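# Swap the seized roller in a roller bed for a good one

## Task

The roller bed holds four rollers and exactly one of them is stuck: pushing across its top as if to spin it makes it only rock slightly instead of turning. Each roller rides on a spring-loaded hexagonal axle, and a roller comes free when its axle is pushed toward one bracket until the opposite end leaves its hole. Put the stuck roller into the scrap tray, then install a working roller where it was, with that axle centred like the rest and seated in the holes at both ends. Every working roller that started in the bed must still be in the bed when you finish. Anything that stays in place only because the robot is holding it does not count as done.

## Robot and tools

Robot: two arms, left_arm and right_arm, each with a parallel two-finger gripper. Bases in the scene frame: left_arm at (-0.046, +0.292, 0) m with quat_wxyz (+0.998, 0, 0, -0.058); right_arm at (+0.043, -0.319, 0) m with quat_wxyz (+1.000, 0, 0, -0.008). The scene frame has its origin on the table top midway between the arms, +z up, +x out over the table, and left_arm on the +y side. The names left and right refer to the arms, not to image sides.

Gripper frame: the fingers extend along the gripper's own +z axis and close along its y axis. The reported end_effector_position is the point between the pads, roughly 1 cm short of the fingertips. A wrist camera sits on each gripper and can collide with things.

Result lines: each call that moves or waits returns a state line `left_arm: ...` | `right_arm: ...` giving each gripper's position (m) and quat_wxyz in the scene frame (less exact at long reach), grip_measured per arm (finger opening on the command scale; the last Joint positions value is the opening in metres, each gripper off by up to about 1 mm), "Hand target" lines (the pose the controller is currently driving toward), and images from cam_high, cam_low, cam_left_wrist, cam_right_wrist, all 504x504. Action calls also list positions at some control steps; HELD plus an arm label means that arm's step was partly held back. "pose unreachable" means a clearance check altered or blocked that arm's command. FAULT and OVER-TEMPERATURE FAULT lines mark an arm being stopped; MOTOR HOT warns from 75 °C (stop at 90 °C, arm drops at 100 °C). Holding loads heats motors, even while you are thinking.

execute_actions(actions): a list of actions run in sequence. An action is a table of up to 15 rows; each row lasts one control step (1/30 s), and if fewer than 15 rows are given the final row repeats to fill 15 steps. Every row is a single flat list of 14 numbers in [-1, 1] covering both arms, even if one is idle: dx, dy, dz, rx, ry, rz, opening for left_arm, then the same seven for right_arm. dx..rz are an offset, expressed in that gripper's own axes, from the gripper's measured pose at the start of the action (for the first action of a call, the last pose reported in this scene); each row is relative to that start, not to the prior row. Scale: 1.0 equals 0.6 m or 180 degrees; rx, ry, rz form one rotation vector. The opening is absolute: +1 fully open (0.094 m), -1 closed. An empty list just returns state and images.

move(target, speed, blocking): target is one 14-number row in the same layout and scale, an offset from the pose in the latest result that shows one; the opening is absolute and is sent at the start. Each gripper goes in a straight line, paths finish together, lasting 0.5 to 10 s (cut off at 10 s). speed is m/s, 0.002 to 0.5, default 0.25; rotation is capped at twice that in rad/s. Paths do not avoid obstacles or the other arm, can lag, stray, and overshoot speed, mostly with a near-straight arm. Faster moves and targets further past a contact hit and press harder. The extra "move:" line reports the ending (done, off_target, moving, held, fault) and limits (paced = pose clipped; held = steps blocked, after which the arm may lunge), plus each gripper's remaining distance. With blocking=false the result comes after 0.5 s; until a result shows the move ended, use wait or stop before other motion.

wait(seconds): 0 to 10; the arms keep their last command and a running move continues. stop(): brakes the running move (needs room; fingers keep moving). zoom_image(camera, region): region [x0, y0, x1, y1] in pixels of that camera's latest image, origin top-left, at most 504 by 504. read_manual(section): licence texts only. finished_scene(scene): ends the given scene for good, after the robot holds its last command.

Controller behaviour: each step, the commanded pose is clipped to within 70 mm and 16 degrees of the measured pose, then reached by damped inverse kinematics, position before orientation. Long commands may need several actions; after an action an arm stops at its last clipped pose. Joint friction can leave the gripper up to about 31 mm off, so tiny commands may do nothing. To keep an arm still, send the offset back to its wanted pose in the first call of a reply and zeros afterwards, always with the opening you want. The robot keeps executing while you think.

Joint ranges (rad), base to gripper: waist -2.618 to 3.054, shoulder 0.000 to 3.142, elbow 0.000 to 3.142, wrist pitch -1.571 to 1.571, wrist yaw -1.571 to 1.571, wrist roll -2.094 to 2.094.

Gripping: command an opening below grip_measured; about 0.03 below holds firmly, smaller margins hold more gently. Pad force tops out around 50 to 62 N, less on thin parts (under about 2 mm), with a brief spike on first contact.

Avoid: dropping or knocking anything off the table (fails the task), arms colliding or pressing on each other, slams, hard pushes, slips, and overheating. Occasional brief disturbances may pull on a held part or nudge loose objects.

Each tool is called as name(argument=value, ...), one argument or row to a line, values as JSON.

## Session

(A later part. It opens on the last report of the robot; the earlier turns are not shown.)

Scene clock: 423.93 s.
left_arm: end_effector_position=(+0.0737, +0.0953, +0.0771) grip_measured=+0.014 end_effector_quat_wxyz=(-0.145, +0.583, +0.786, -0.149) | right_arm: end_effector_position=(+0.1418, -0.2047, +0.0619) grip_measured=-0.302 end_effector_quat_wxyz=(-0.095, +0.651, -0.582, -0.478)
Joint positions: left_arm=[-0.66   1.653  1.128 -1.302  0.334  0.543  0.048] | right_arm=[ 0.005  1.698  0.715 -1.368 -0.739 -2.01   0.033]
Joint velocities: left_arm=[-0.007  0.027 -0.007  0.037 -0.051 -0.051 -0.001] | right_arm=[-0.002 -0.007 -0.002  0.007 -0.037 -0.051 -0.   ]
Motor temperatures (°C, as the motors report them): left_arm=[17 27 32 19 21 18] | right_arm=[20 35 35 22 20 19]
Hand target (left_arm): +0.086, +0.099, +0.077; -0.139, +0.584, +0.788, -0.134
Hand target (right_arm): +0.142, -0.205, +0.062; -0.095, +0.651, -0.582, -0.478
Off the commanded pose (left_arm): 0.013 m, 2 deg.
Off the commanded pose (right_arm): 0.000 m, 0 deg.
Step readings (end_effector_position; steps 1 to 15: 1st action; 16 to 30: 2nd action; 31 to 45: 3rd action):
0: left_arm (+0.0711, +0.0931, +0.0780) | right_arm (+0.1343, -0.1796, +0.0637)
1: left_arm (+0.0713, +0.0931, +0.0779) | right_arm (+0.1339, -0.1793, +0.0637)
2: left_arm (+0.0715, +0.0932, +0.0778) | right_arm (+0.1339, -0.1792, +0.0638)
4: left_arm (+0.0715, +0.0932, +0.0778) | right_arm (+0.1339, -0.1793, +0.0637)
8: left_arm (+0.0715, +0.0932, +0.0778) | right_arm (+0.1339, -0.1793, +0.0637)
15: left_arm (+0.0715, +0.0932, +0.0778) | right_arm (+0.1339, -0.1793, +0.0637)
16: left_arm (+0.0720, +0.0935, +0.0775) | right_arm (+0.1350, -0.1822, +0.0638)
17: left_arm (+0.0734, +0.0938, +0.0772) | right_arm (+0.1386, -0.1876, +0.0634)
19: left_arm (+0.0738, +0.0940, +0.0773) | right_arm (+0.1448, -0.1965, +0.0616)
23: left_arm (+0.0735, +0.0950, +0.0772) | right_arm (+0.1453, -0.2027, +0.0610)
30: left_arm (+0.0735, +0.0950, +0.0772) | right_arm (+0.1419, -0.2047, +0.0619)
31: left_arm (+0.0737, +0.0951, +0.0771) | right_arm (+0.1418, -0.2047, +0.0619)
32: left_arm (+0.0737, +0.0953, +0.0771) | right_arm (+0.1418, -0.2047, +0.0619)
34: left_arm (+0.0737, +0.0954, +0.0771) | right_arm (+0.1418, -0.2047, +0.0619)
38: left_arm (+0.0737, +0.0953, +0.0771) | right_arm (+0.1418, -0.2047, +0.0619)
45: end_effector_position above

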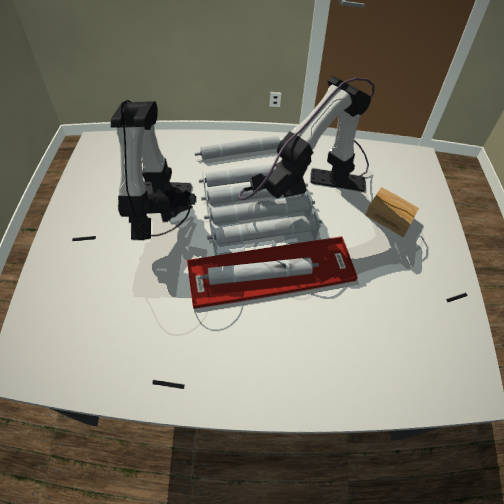

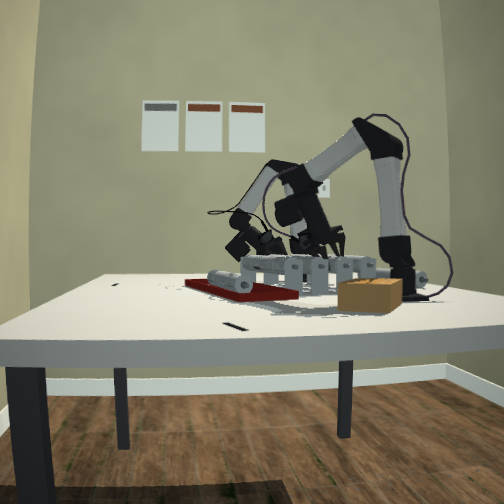

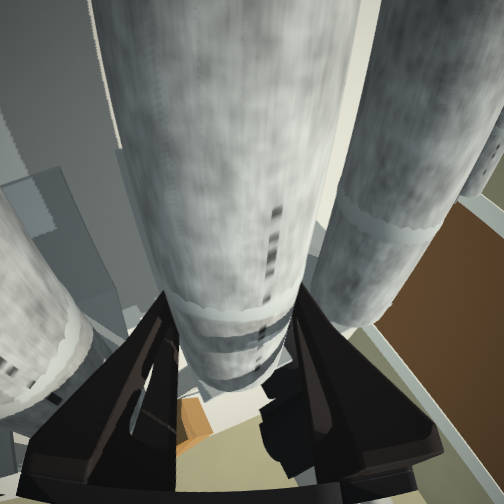

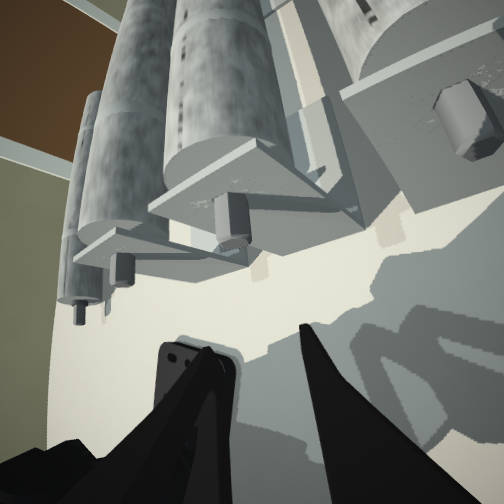

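execute_actions(
  actions=[
    [[0,0,0,0,0,0,0.2,0,0,0,0,0,0,-0.3]],
    [[0,0,-0.09,0,0,0,0.2,0,0,0,0,0,0,-0.3]],
    [[0,0,0,0,0,0,0.2,0,0,0,0,0,0,-0.3]],
  ],
)

zoom_image(
  camera="cam_high",
  region=[170,120,370,300],
)

Scene clock: 428.33 s.
left_arm: end_effector_position=(+0.0950, +0.0929, +0.1280) grip_measured=+0.199 end_effector_quat_wxyz=(-0.131, +0.583, +0.787, -0.156) | right_arm: end_effector_position=(+0.1418, -0.2047, +0.0619) grip_measured=-0.302 end_effector_quat_wxyz=(-0.095, +0.651, -0.582, -0.478)
Joint positions: left_arm=[-0.606  1.661  1.346 -1.5    0.332  0.593  0.056] | right_arm=[ 0.005  1.698  0.715 -1.368 -0.739 -2.01   0.033]
Joint velocities: left_arm=[ 0.027 -0.007 -0.017 -0.051 -0.095 -0.007  0.   ] | right_arm=[-0.007 -0.007 -0.017  0.081  0.066 -0.066  0.   ]
Motor temperatures (°C, as the motors report them): left_arm=[17 27 32 19 21 18] | right_arm=[20 35 35 22 20 19]
Hand target (left_arm): +0.095, +0.093, +0.128; -0.131, +0.583, +0.787, -0.156
Hand target (right_arm): +0.142, -0.205, +0.062; -0.095, +0.651, -0.582, -0.478
Off the commanded pose (left_arm): 0.000 m, 0 deg.
Off the commanded pose (right_arm): 0.000 m, 0 deg.
Step readings (end_effector_position; steps 1 to 15: 1st action; 16 to 30: 2nd action; 31 to 45: 3rd action):
0: left_arm (+0.0737, +0.0953, +0.0771) | right_arm (+0.1418, -0.2047, +0.0619)
1: left_arm (+0.0736, +0.0952, +0.0771) | right_arm (+0.1418, -0.2047, +0.0619)
2: left_arm (+0.0736, +0.0952, +0.0771) | right_arm (+0.1418, -0.2047, +0.0619)
4: left_arm (+0.0736, +0.0952, +0.0771) | right_arm (+0.1418, -0.2047, +0.0619)
8: left_arm (+0.0736, +0.0952, +0.0771) | right_arm (+0.1418, -0.2047, +0.0619)
15: left_arm (+0.0736, +0.0952, +0.0771) | right_arm (+0.1418, -0.2047, +0.0619)
16: left_arm (+0.0747, +0.0959, +0.0828) | right_arm (+0.1418, -0.2047, +0.0619)
17: left_arm (+0.0804, +0.0942, +0.0924) | right_arm (+0.1418, -0.2047, +0.0619)
19: left_arm (+0.0966, +0.0868, +0.1117) | right_arm (+0.1418, -0.2047, +0.0619)
23: left_arm (+0.1027, +0.0860, +0.1257) | right_arm (+0.1418, -0.2047, +0.0619)
30: left_arm (+0.0950, +0.0929, +0.1280) | right_arm (+0.1418, -0.2047, +0.0619)
31: left_arm (+0.0950, +0.0929, +0.1280) | right_arm (+0.1418, -0.2047, +0.0619)
32: left_arm (+0.0950, +0.0929, +0.1280) | right_arm (+0.1418, -0.2047, +0.0619)
34: left_arm (+0.0950, +0.0929, +0.1280) | right_arm (+0.1418, -0.2047, +0.0619)
38: left_arm (+0.0950, +0.0929, +0.1280) | right_arm (+0.1418, -0.2047, +0.0619)
45: end_effector_position above

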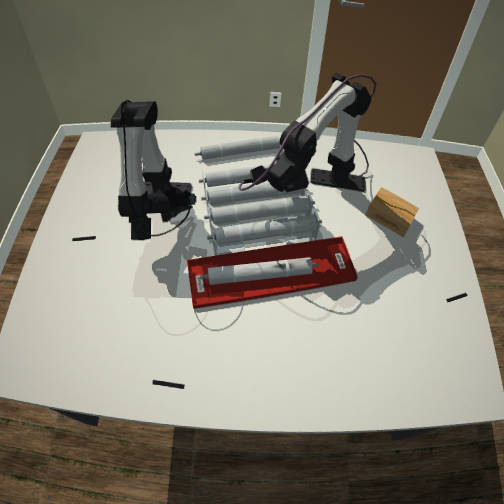

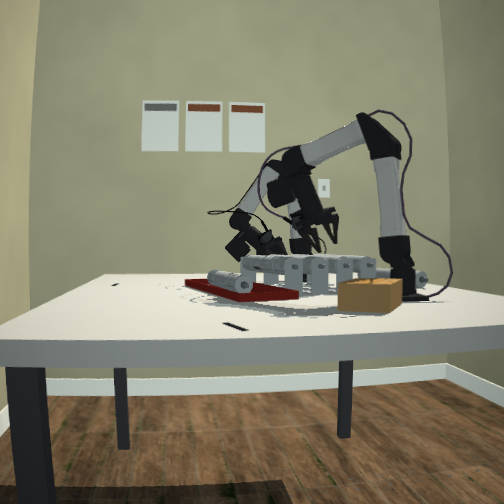

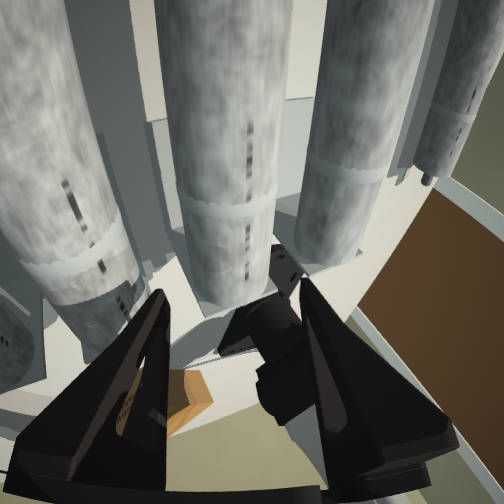

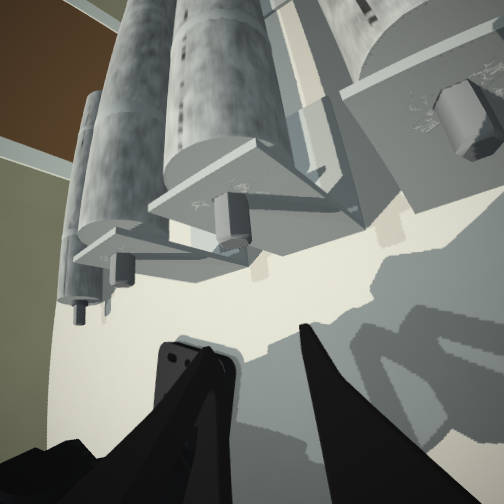

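Region (170, 120, 370, 300) of cam_high's 504x504 image, scaled by 2.520, with more detail than that image has; it fills the top 454 rows of this view, and the rest is white.

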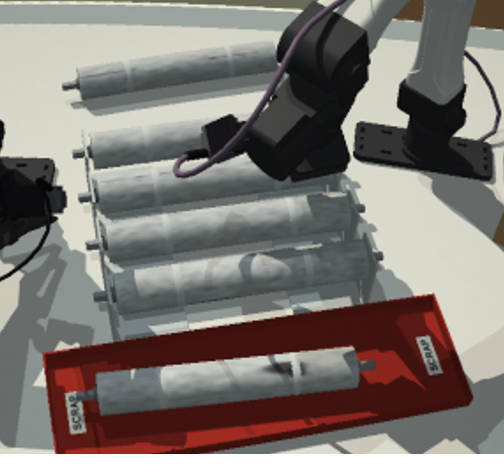

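finished_scene(
  scene=2,
)

The scene is finished: the task was done.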